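## Task

Move every nut and bolt into the bin labelled X and keep all other objects on the table. No item may stick out past a bin's rim, and the bins must end up sitting flat on the table. Anything that stays in place only because the robot is holding it does not count. At the end, release everything and move the grippers away.

## Robot and tools

ROBOT. There are two FANUC CRX-5iA style arms, named left_arm and right_arm. Each has six revolute joints (J1 waist to J6 wrist roll) and a parallel two-finger gripper that opens to 50 mm between its pads. The names do not describe image sides. Base poses in the scene frame: left_arm at (-0.015, +0.410, 0), quat_wxyz (+0.998, 0, 0, -0.057); right_arm at (+0.050, -0.352, 0), quat_wxyz (+1.000, 0, 0, -0.008).

FRAME. A single scene frame is shared by both arms. Its origin lies on the tabletop midway between the arms. +x points out across the table, +z points up, and left_arm sits on the +y side. Positions are in metres; orientations are quaternions written w first (qw, qx, qy, qz). In the gripper's own frame, the fingers point along +z and close along x. end_effector_position is the point midway between the pads, and the fingertips extend 17.5 mm past it. A flat plate sticks out about 9 cm toward the gripper's -y side and rotates with it, so allow room for it.

THE 20-NUMBER ROW. Every motion command is built from one row of 20 numbers. The first 10 are for left_arm: x, y, z, qw, qx, qy, qz, gripper position, force_limit, speed. The next 10 are the same fields for right_arm. Both halves must always be present. x, y, z and the quaternion give an absolute target pose for the gripper point in the scene frame; they are not offsets. The last three numbers of each half lie in [-1, 1]. Gripper position is +1 for fully open, and the pads meet near -0.65; send -1 to close until an object stops the fingers. force_limit maps -1, 0, +1 to about 20, 102 and 185 N of pad force, and the real grip can exceed this by about 17 %. Finger speed maps -1, 0, +1 to 20, 85 and 150 mm/s. To leave a gripper unchanged, send its previous three numbers again, because a 0 is a real command. To hold an arm still, repeat its last reported pose and finger numbers exactly. To keep an orientation, send the same quaternion each time rather than copying a drifted readout.

TOOLS.
execute_actions(actions): a list of actions. Each action is a table of up to 15 rows, one row per 1/30 s step; when a table is short, its final row is held until 15 steps have passed. An empty list only returns the current state and images. An action is rejected for both arms if any target lies more than 0.6 m, along any of that gripper's axes, from where that gripper was when the action began. If the first action fails this check, or any action is malformed, nothing in the call runs.
move(target, speed, blocking): target is one 20-number row. Each gripper travels in a straight line toward its pose, and both arms finish together. Each move lasts 0.5 to 10 s and stops wherever it is at 10 s. speed is the top path speed in m/s, from 0.002 to 0.5 (default 0.25); turning is capped at twice that value in rad/s. The finger numbers are applied at the start. Paths ignore obstacles and the other arm, and a gripper can lag behind, stray from, or overshoot its path. With blocking=false the call returns after 0.5 s; then use wait(0) to check, and call wait or stop before issuing new rows or moves.
wait(seconds): 0 to 10 s, holding the last commands. It returns early if a move finishes.
stop(): brakes the current move. The fingers keep moving.
zoom_image(camera, region): camera is cam_high, cam_low, cam_left_wrist or cam_right_wrist, each 896x504. region is [x0, y0, x1, y1] in pixels from the top-left corner, at most 504x504.
read_manual(section): returns only the licence texts.
finished_scene(scene): ends the current scene, given by its number, and loads the next task. This cannot be undone, so first make sure the goal holds without the robot.

CONTROL LIMITS. At each step the commanded pose is clipped to within 70 mm and 16 degrees of the measured pose, so distant targets take several actions. If position and orientation cannot both be met, position wins. Joint speeds are limited, and each elbow stops just short of fully straight. Reported hand positions get less accurate at long reach.

RESULTS. The state line gives each gripper's position and quaternion. Hand target lines show the pose the controller is currently driving toward. Step readings list positions during an action, and HELD marks steps where that arm's command was held back. A pose unreachable line means the clearance check changed or blocked that arm's command. The move: line reports how the move ended: done, off_target, moving, held or fault. limits=paced means the pose was clipped. limits=held means some steps were blocked, and the arm may move fast afterward. object_status: 0 moving, 1 stopped while opening, 2 stopped while closing (the object is gripped), 3 reached the command or the pads met (usually empty). Any new position number resets it to 0 for a short time. Opening width is roughly (250 - position_measured) x 0.202 mm. A MOTOR HOT line warns of heating from holding a load, and OVER-TEMPERATURE FAULT means that arm is braked until it cools.

GRIPPING. Close with -1 and confirm status 2. To grip more gently, open first and then change force_limit. Finger settings take effect only after a position change of at least 0.01. After a grip at force_limit -1, a status of 2 can persist even if the part has slipped out.

AVOID. Faults stop an arm for 10 s and skip the rest of the call. They are triggered when any joint reaches its load limit (142 N m for waist, shoulder and elbow; 35.6 N m for the wrist joints, counting the weight of what is held) or when an external force reaches 150 N. The arms are stiff, so aiming even slightly past a firm contact can fault, and faster approaches hit harder. Keep the arms from colliding with each other. Do not knock anything off the table, tip a bin over, or drop or fling parts. Objects may occasionally get tugged or pushed. Work smoothly and without wasted motion, release the parts, and lift clear before ending the scene.

Each tool is called by a JSON object that holds its "op" and its "data".

## Session

{"op": "execute_actions", "data": {"actions": []}}

Scene clock: 0.00 s.
left_arm: end_effector_position=(+0.5444, -0.2009, +0.1830) position_measured=3 object_status=3 end_effector_quat_wxyz=(+0.331, +0.659, -0.295, +0.607) | right_arm: end_effector_position=(+0.5286, -0.3129, +0.1920) position_measured=3 object_status=3 end_effector_quat_wxyz=(-0.523, -0.295, +0.793, +0.105)
Joint positions: left_arm=[-0.474  0.543 -0.202 -0.493  0.762 -1.137] | right_arm=[ 0.32   0.952  0.846 -0.244 -2.57   1.854]
Joint velocities: left_arm=[-0.001  0.    -0.    -0.001 -0.002 -0.   ] | right_arm=[-0.     0.     0.     0.     0.     0.001]
Hand target (left_arm): +0.544, -0.201, +0.183; +0.331, +0.659, -0.295, +0.607
Hand target (right_arm): +0.529, -0.313, +0.192; -0.523, -0.295, +0.793, +0.105

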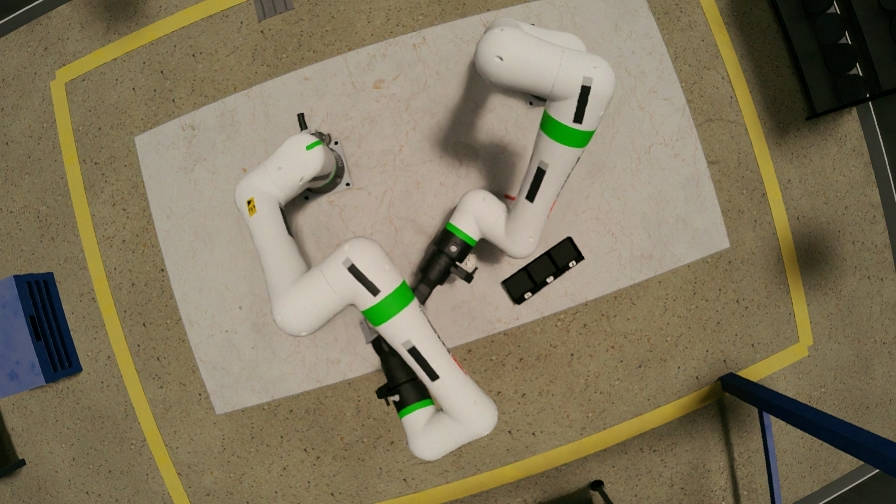

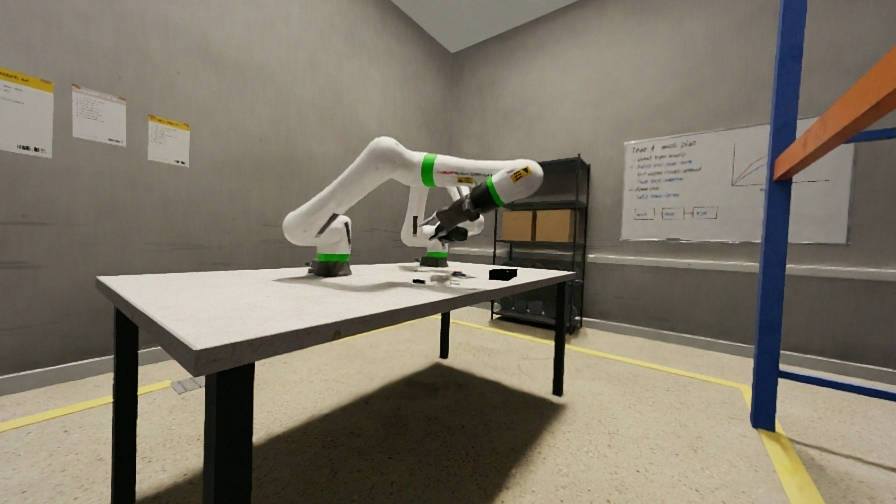

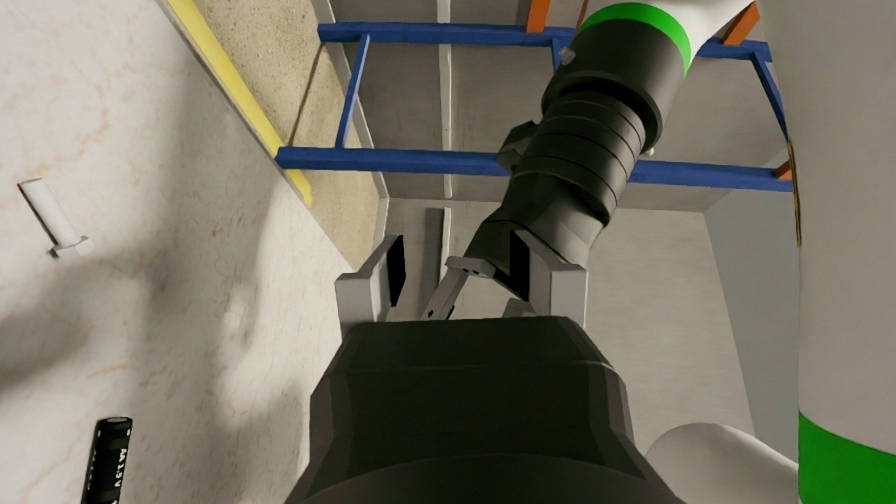

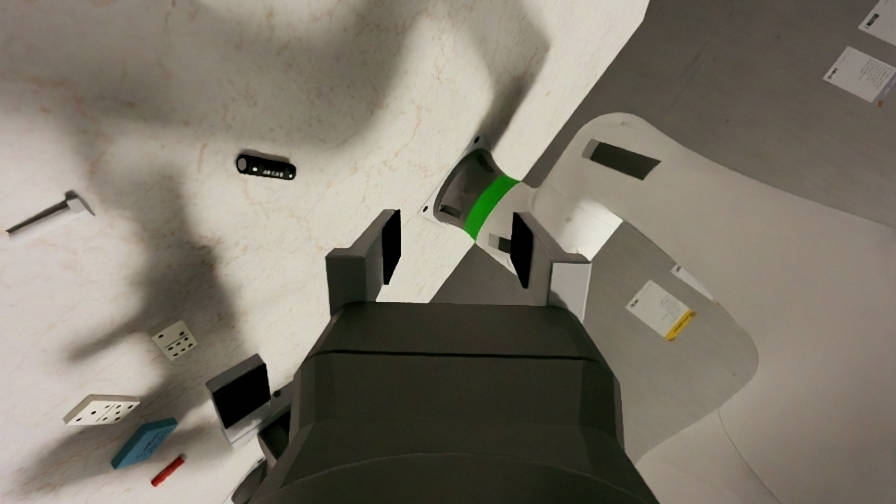

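{"op": "zoom_image", "data": {"camera": "cam_high", "region": [340, 170, 620, 420]}}

{"op": "zoom_image", "data": {"camera": "cam_low", "region": [380, 180, 560, 300]}}

{"op": "zoom_image", "data": {"camera": "cam_right_wrist", "region": [0, 130, 320, 504]}}

{"op": "zoom_image", "data": {"camera": "cam_high", "region": [490, 225, 600, 315]}}

Region (340, 170, 620, 420) of cam_high's 896x504 image, scaled by 1.800, with more detail than that image has; it fills the top 450 rows of this view, and the rest is white.

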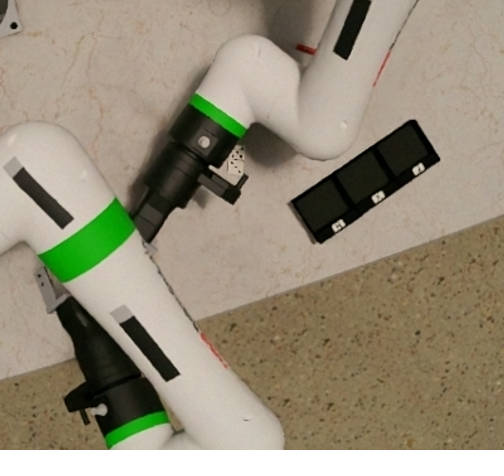

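Region (380, 180, 560, 300) of cam_low's 896x504 image, scaled by 2.800, with more detail than that image has.

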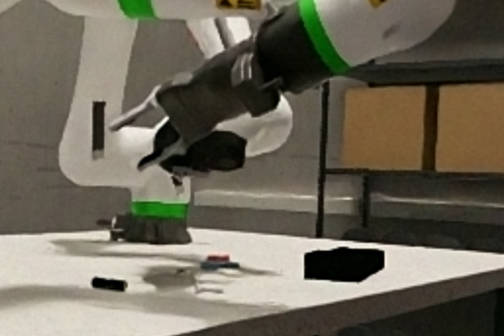

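Region (0, 130, 320, 504) of cam_right_wrist's 896x504 image, scaled by 1.348, with more detail than that image has; it fills the left 431 columns of this view, and the rest is white.

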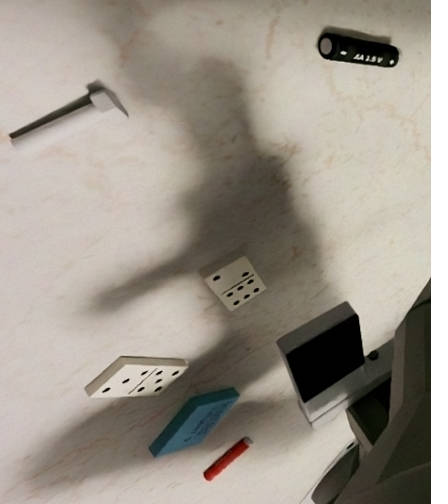

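Region (490, 225, 600, 315) of cam_high's 896x504 image, scaled by 4.582, with more detail than that image has; it fills the top 412 rows of this view, and the rest is white.

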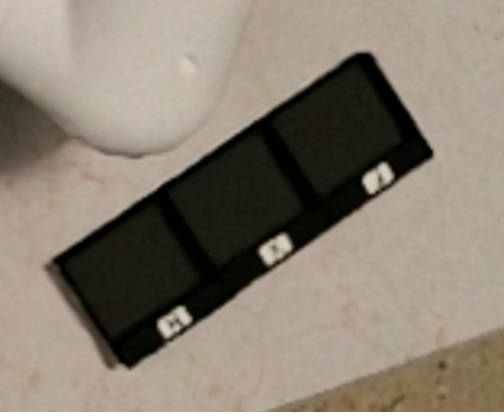

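{"op": "zoom_image", "data": {"camera": "cam_high", "region": [518, 255, 582, 303]}}

{"op": "zoom_image", "data": {"camera": "cam_low", "region": [400, 260, 530, 295]}}

{"op": "zoom_image", "data": {"camera": "cam_left_wrist", "region": [0, 150, 200, 300]}}

Region (518, 255, 582, 303) of cam_high's 896x504 image, scaled by 7.875, with more detail than that image has; it fills the top 378 rows of this view, and the rest is white.

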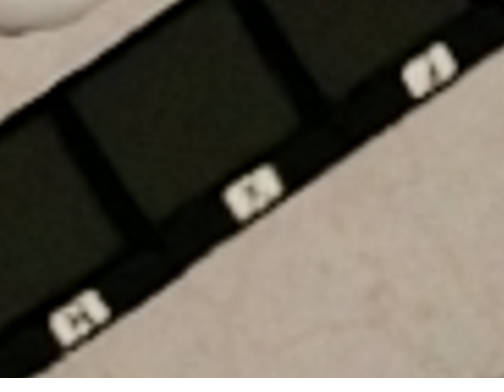

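Region (400, 260, 530, 295) of cam_low's 896x504 image, scaled by 3.877, with more detail than that image has; it fills the top 136 rows of this view, and the rest is white.

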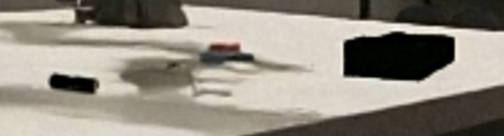

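Region (0, 150, 200, 300) of cam_left_wrist's 896x504 image, scaled by 2.520, with more detail than that image has; it fills the top 378 rows of this view, and the rest is white.

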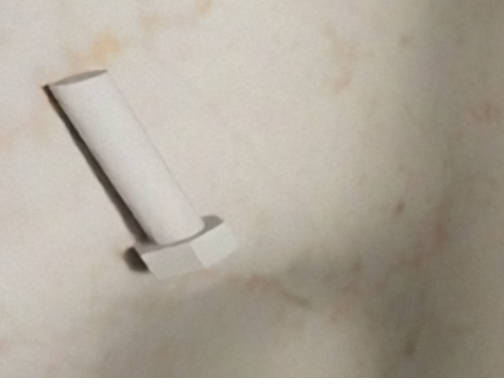

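{"op": "move", "data": {"target": [0.65, 0.6, 0.25, -0.0168, 0.7182, 0.074, 0.6912, 1, -1, 0, 0.553, -0.195, 0.11, 0, 0.3007, 0.9537, 0, 1, -0.6, 1], "speed": 0.42}}

Scene clock: 84.00 s.
left_arm: end_effector_position=(+0.6491, +0.5993, +0.2503) position_measured=3 object_status=3 end_effector_quat_wxyz=(-0.015, +0.719, +0.076, +0.691) | right_arm: end_effector_position=(+0.5530, -0.1956, +0.1094) position_measured=3 object_status=3 end_effector_quat_wxyz=(+0.000, +0.300, +0.954, -0.000)
Joint positions: left_arm=[ 0.721  0.135 -0.489 -0.764  0.731 -0.891] | right_arm=[ 0.588  0.306 -0.022  0.001 -1.242  0.389]
Joint velocities: left_arm=[-0.001  0.    -0.     0.001  0.001 -0.   ] | right_arm=[ 0.001 -0.001 -0.001  0.001 -0.    -0.002]
Hand target (left_arm): +0.649, +0.599, +0.250; -0.015, +0.719, +0.076, +0.691
Hand target (right_arm): +0.553, -0.196, +0.109; +0.000, +0.300, +0.954, -0.000
Off the commanded pose (left_arm): 0.001 m, 0 deg.
Off the commanded pose (right_arm): 0.001 m, 0 deg.
move: done

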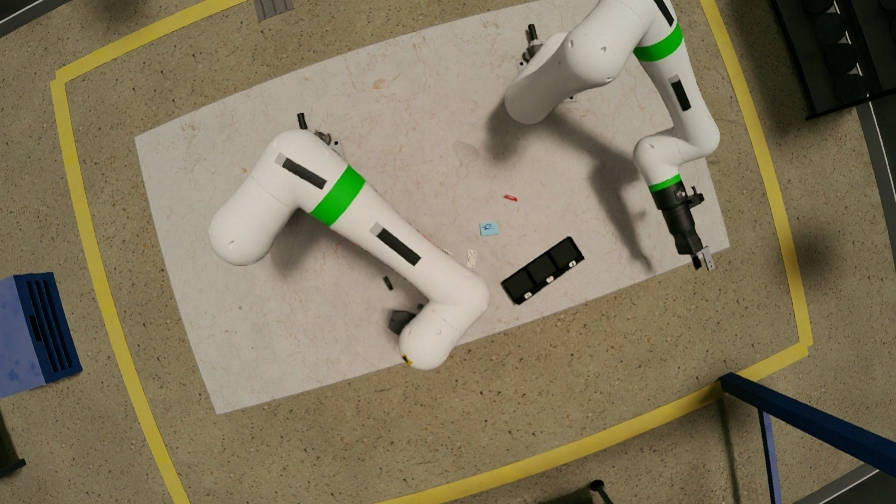

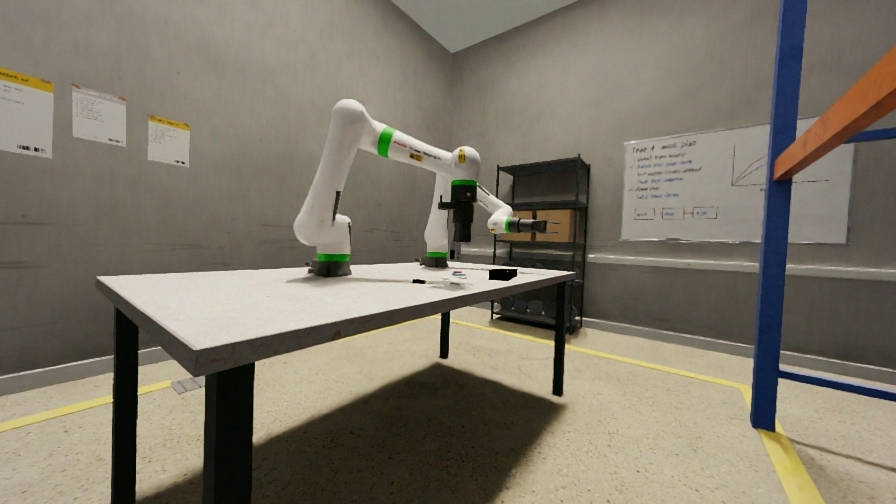

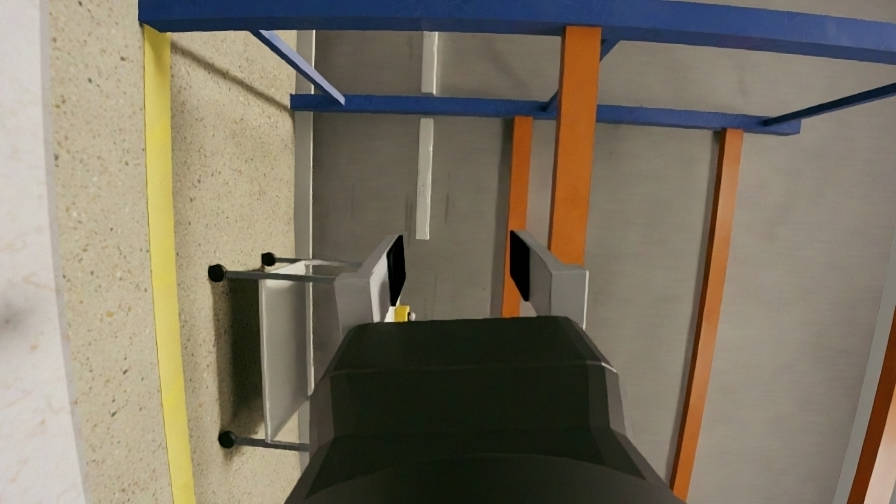

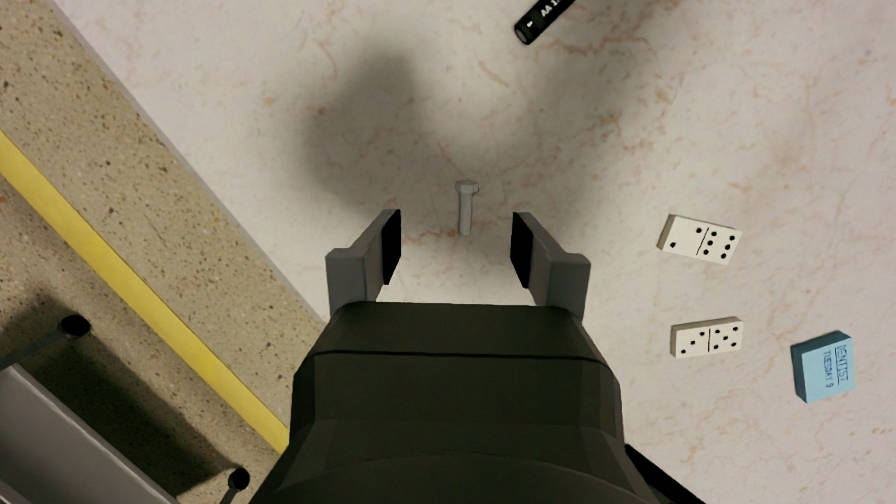

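{"op": "zoom_image", "data": {"camera": "cam_right_wrist", "region": [370, 160, 550, 300]}}

{"op": "zoom_image", "data": {"camera": "cam_high", "region": [340, 60, 700, 340]}}

Region (370, 160, 550, 300) of cam_right_wrist's 896x504 image, scaled by 2.800, with more detail than that image has.

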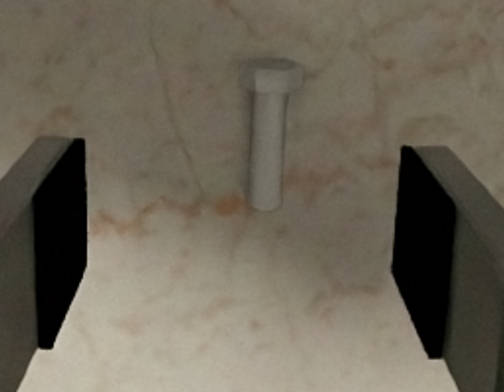

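Region (340, 60, 700, 340) of cam_high's 896x504 image, scaled by 1.400, with more detail than that image has.

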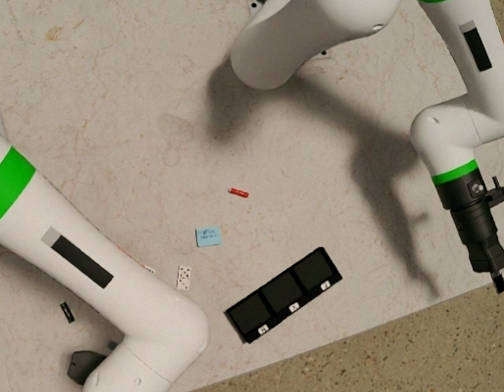

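{"op": "move", "data": {"target": [0.65, 0.6, 0.25, -0.0168, 0.7182, 0.074, 0.6912, 1, -1, 0, 0.553, -0.1823, 0.036, 0, 0.3007, 0.9537, 0, 0.25, -0.6, 1], "speed": 0.2}}

{"op": "zoom_image", "data": {"camera": "cam_right_wrist", "region": [370, 160, 550, 300]}}

{"op": "zoom_image", "data": {"camera": "cam_low", "region": [420, 240, 500, 300]}}

Scene clock: 96.40 s.
left_arm: end_effector_position=(+0.6500, +0.6000, +0.2500) position_measured=3 object_status=3 end_effector_quat_wxyz=(-0.017, +0.718, +0.074, +0.691) | right_arm: end_effector_position=(+0.5530, -0.1823, +0.0361) position_measured=116 object_status=3 end_effector_quat_wxyz=(-0.000, +0.301, +0.954, +0.000)
Joint positions: left_arm=[ 0.722  0.139 -0.487 -0.762  0.734 -0.899] | right_arm=[ 0.608  0.387 -0.098 -0.    -1.086  0.369]
Joint velocities: left_arm=[-0.001 -0.     0.001  0.    -0.001 -0.001] | right_arm=[ 0.     0.001 -0.     0.001  0.001 -0.   ]
Hand target (left_arm): +0.650, +0.600, +0.250; -0.017, +0.718, +0.074, +0.691
Hand target (right_arm): +0.553, -0.182, +0.036; -0.000, +0.301, +0.954, +0.000
Off the commanded pose (left_arm): 0.000 m, 0 deg.
Off the commanded pose (right_arm): 0.000 m, 0 deg.
move: done

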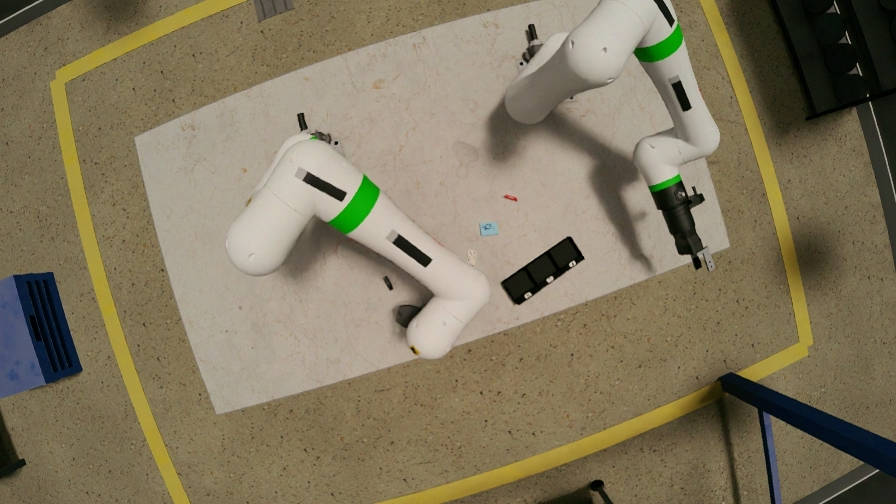

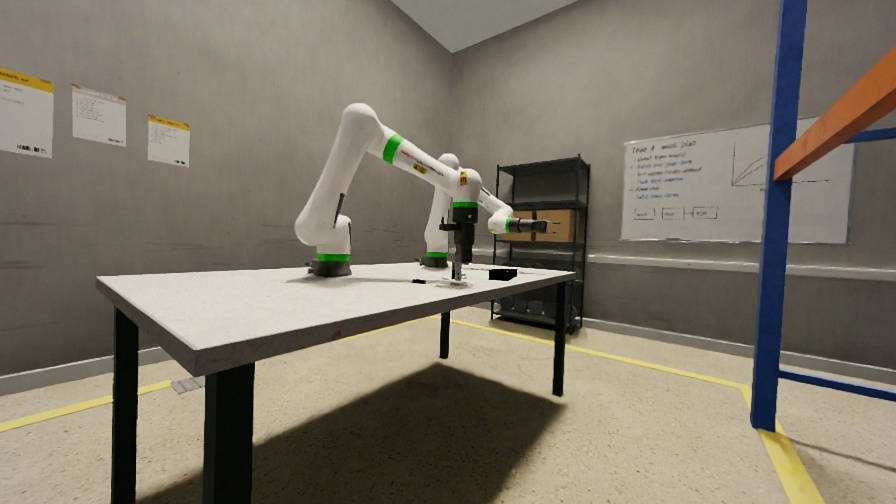

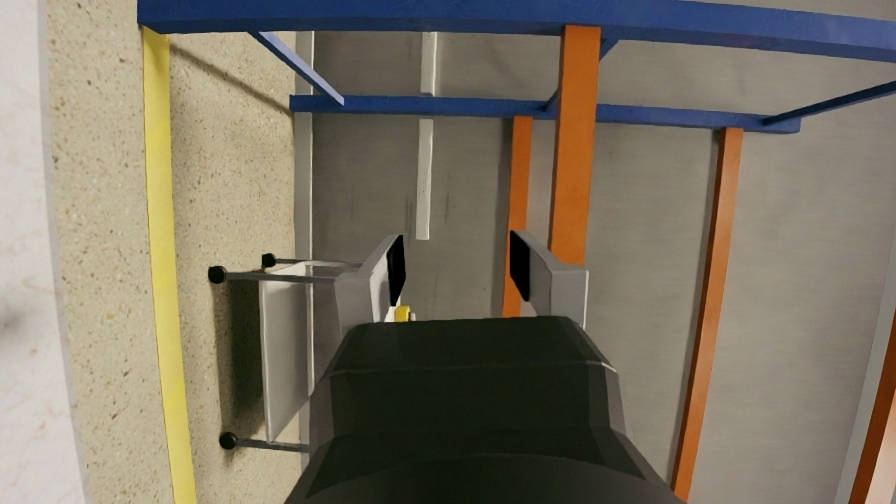

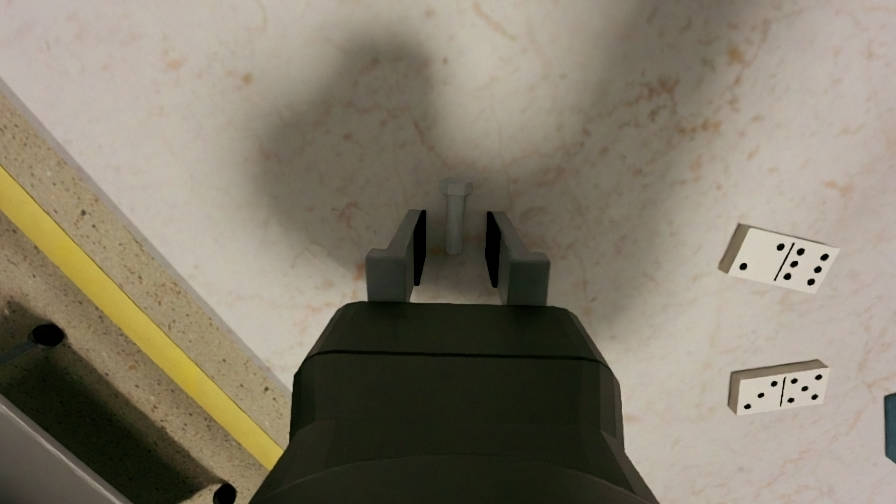

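Region (370, 160, 550, 300) of cam_right_wrist's 896x504 image, scaled by 2.800, with more detail than that image has.

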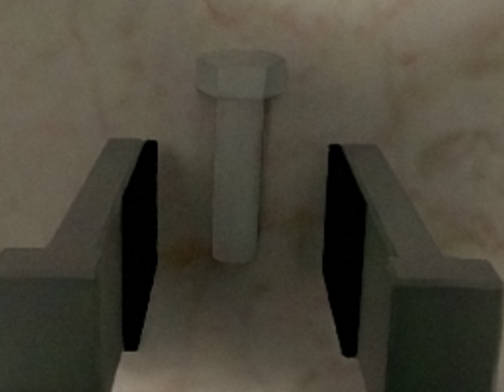

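Region (420, 240, 500, 300) of cam_low's 896x504 image, scaled by 6.300, with more detail than that image has; it fills the top 378 rows of this view, and the rest is white.

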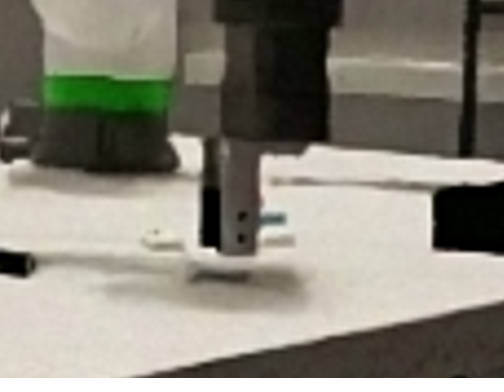

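{"op": "move", "data": {"target": [0.65, 0.6, 0.25, -0.0168, 0.7182, 0.074, 0.6912, 1, -1, 0, 0.5519, -0.1845, 0.0195, 0, 0.3007, 0.9537, 0, 0.0, -0.6, 1], "speed": 0.045}}

{"op": "zoom_image", "data": {"camera": "cam_right_wrist", "region": [370, 160, 550, 300]}}

{"op": "zoom_image", "data": {"camera": "cam_low", "region": [420, 240, 500, 300]}}

Scene clock: 106.63 s.
left_arm: end_effector_position=(+0.6500, +0.6000, +0.2500) position_measured=3 object_status=3 end_effector_quat_wxyz=(-0.017, +0.718, +0.074, +0.691) | right_arm: end_effector_position=(+0.5519, -0.1845, +0.0195) position_measured=152 object_status=3 end_effector_quat_wxyz=(-0.000, +0.301, +0.954, +0.000)
Joint positions: left_arm=[ 0.722  0.139 -0.487 -0.762  0.734 -0.899] | right_arm=[ 0.606  0.403 -0.119 -0.    -1.048  0.371]
Joint velocities: left_arm=[-0.001 -0.     0.    -0.001  0.001  0.001] | right_arm=[-0.     0.     0.001 -0.    -0.001 -0.001]
Hand target (left_arm): +0.650, +0.600, +0.250; -0.017, +0.718, +0.074, +0.691
Hand target (right_arm): +0.552, -0.184, +0.020; -0.000, +0.301, +0.954, +0.000
Off the commanded pose (left_arm): 0.000 m, 0 deg.
Off the commanded pose (right_arm): 0.000 m, 0 deg.
move: done

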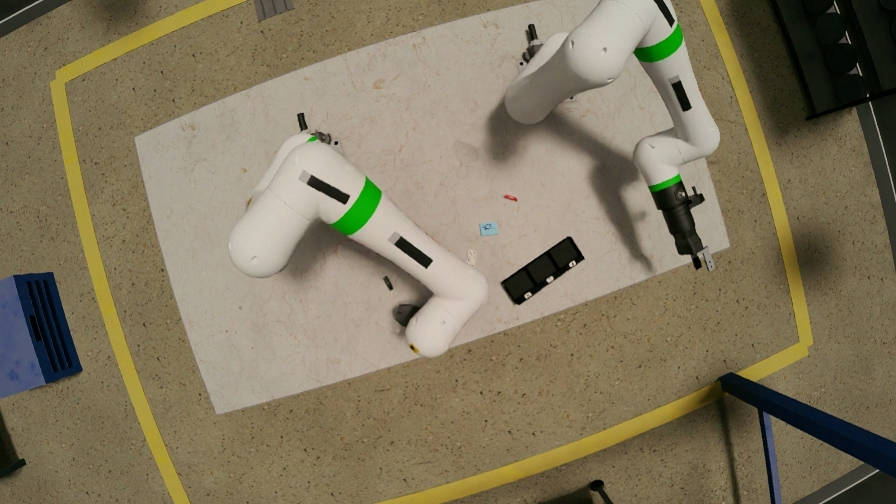

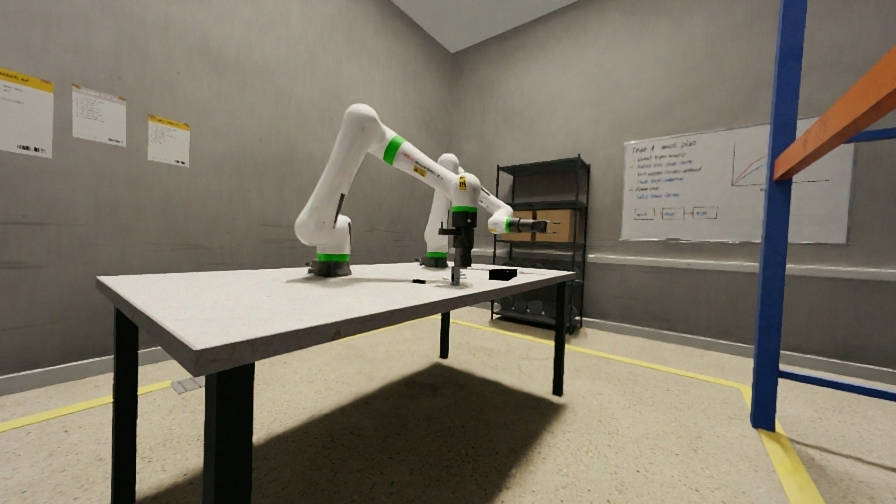

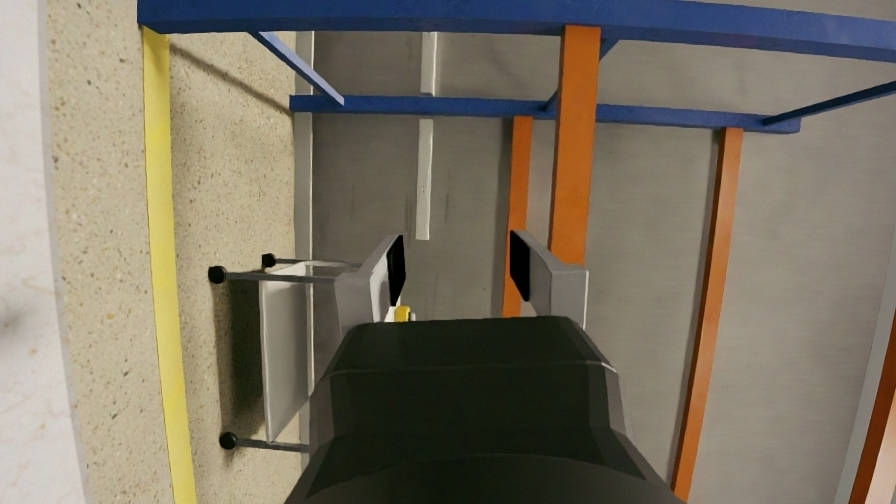

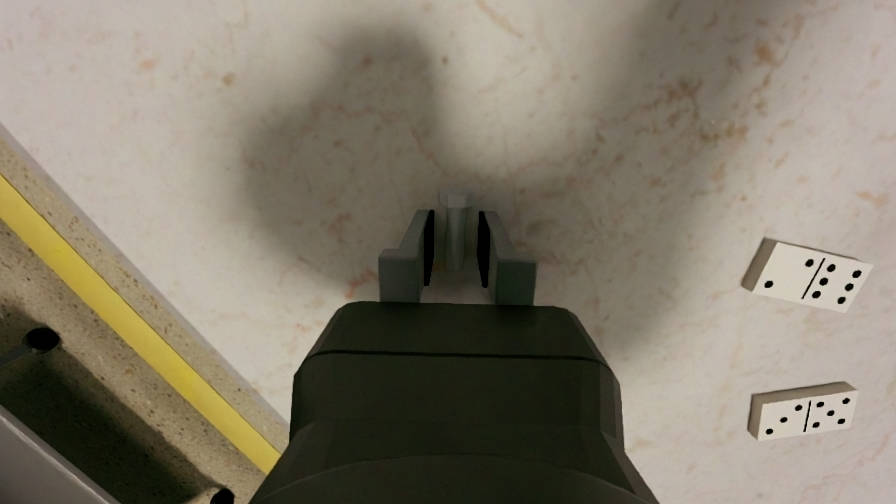

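Region (370, 160, 550, 300) of cam_right_wrist's 896x504 image, scaled by 2.800, with more detail than that image has.

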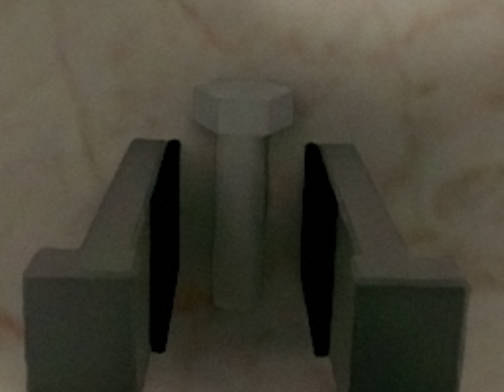

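Region (420, 240, 500, 300) of cam_low's 896x504 image, scaled by 6.300, with more detail than that image has; it fills the top 378 rows of this view, and the rest is white.

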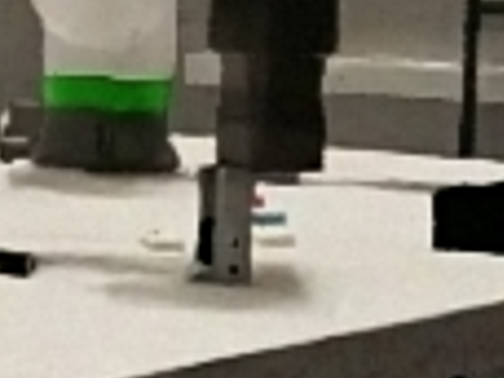

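{"op": "execute_actions", "data": {"actions": [[[0.65, 0.6, 0.25, -0.0168, 0.7182, 0.074, 0.6912, 1, -1, 0, 0.5519, -0.1845, 0.019, 0, 0.3007, 0.9537, 0, -1, -0.5, -0.3]]]}}

{"op": "zoom_image", "data": {"camera": "cam_right_wrist", "region": [370, 160, 550, 300]}}

Scene clock: 111.40 s.
left_arm: end_effector_position=(+0.6500, +0.6000, +0.2500) position_measured=3 object_status=3 end_effector_quat_wxyz=(-0.017, +0.718, +0.074, +0.691) | right_arm: end_effector_position=(+0.5519, -0.1845, +0.0190) position_measured=223 object_status=2 end_effector_quat_wxyz=(-0.000, +0.301, +0.954, +0.000)
Joint positions: left_arm=[ 0.722  0.139 -0.487 -0.762  0.734 -0.899] | right_arm=[ 0.606  0.404 -0.12  -0.    -1.047  0.371]
Joint velocities: left_arm=[ 0.001  0.     0.     0.     0.    -0.001] | right_arm=[ 0.     0.001  0.    -0.001  0.001 -0.001]
Hand target (left_arm): +0.650, +0.600, +0.250; -0.017, +0.718, +0.074, +0.691
Hand target (right_arm): +0.552, -0.184, +0.019; -0.000, +0.301, +0.954, +0.000
Off the commanded pose (left_arm): 0.000 m, 0 deg.
Off the commanded pose (right_arm): 0.000 m, 0 deg.
Step readings (end_effector_position):
0: left_arm (+0.6500, +0.6000, +0.2500) | right_arm (+0.5519, -0.1845, +0.0195)
1: left_arm (+0.6500, +0.6000, +0.2500) | right_arm (+0.5519, -0.1845, +0.0195)
2: left_arm (+0.6500, +0.6000, +0.2500) | right_arm (+0.5519, -0.1845, +0.0193)
4: left_arm (+0.6500, +0.6000, +0.2500) | right_arm (+0.5519, -0.1845, +0.0190)
8: left_arm (+0.6500, +0.6000, +0.2500) | right_arm (+0.5519, -0.1845, +0.0190)
15: end_effector_position above

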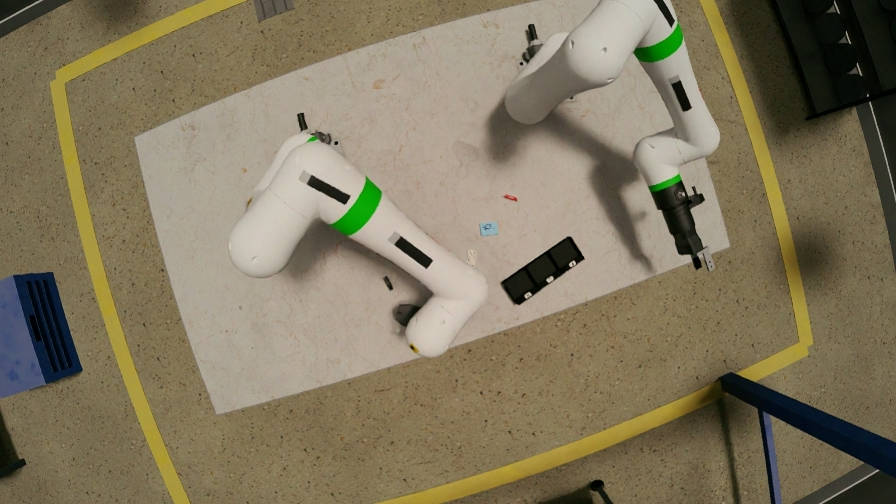

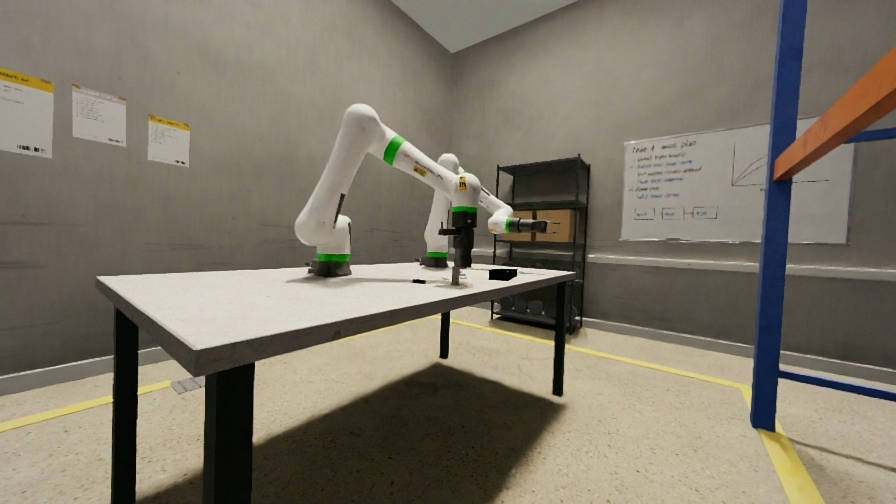

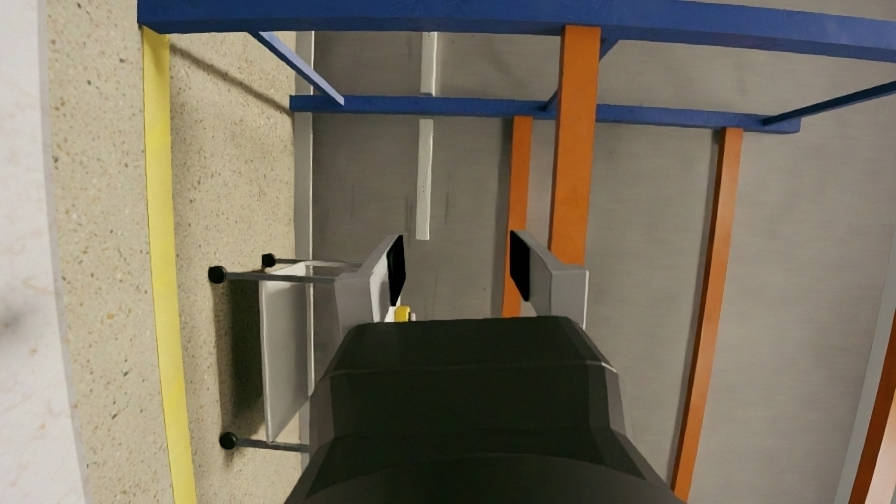

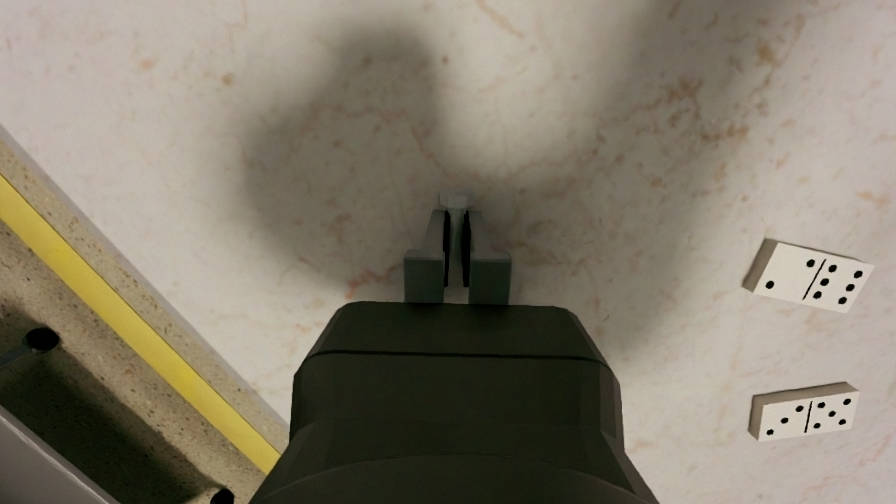

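Region (370, 160, 550, 300) of cam_right_wrist's 896x504 image, scaled by 2.800, with more detail than that image has.

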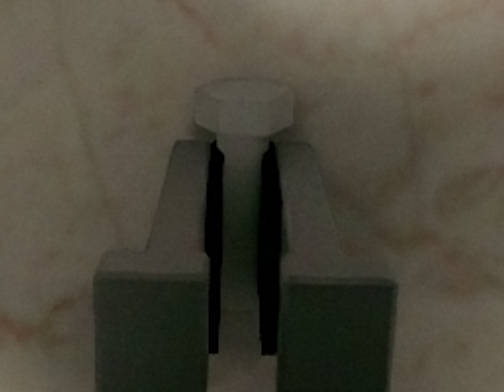

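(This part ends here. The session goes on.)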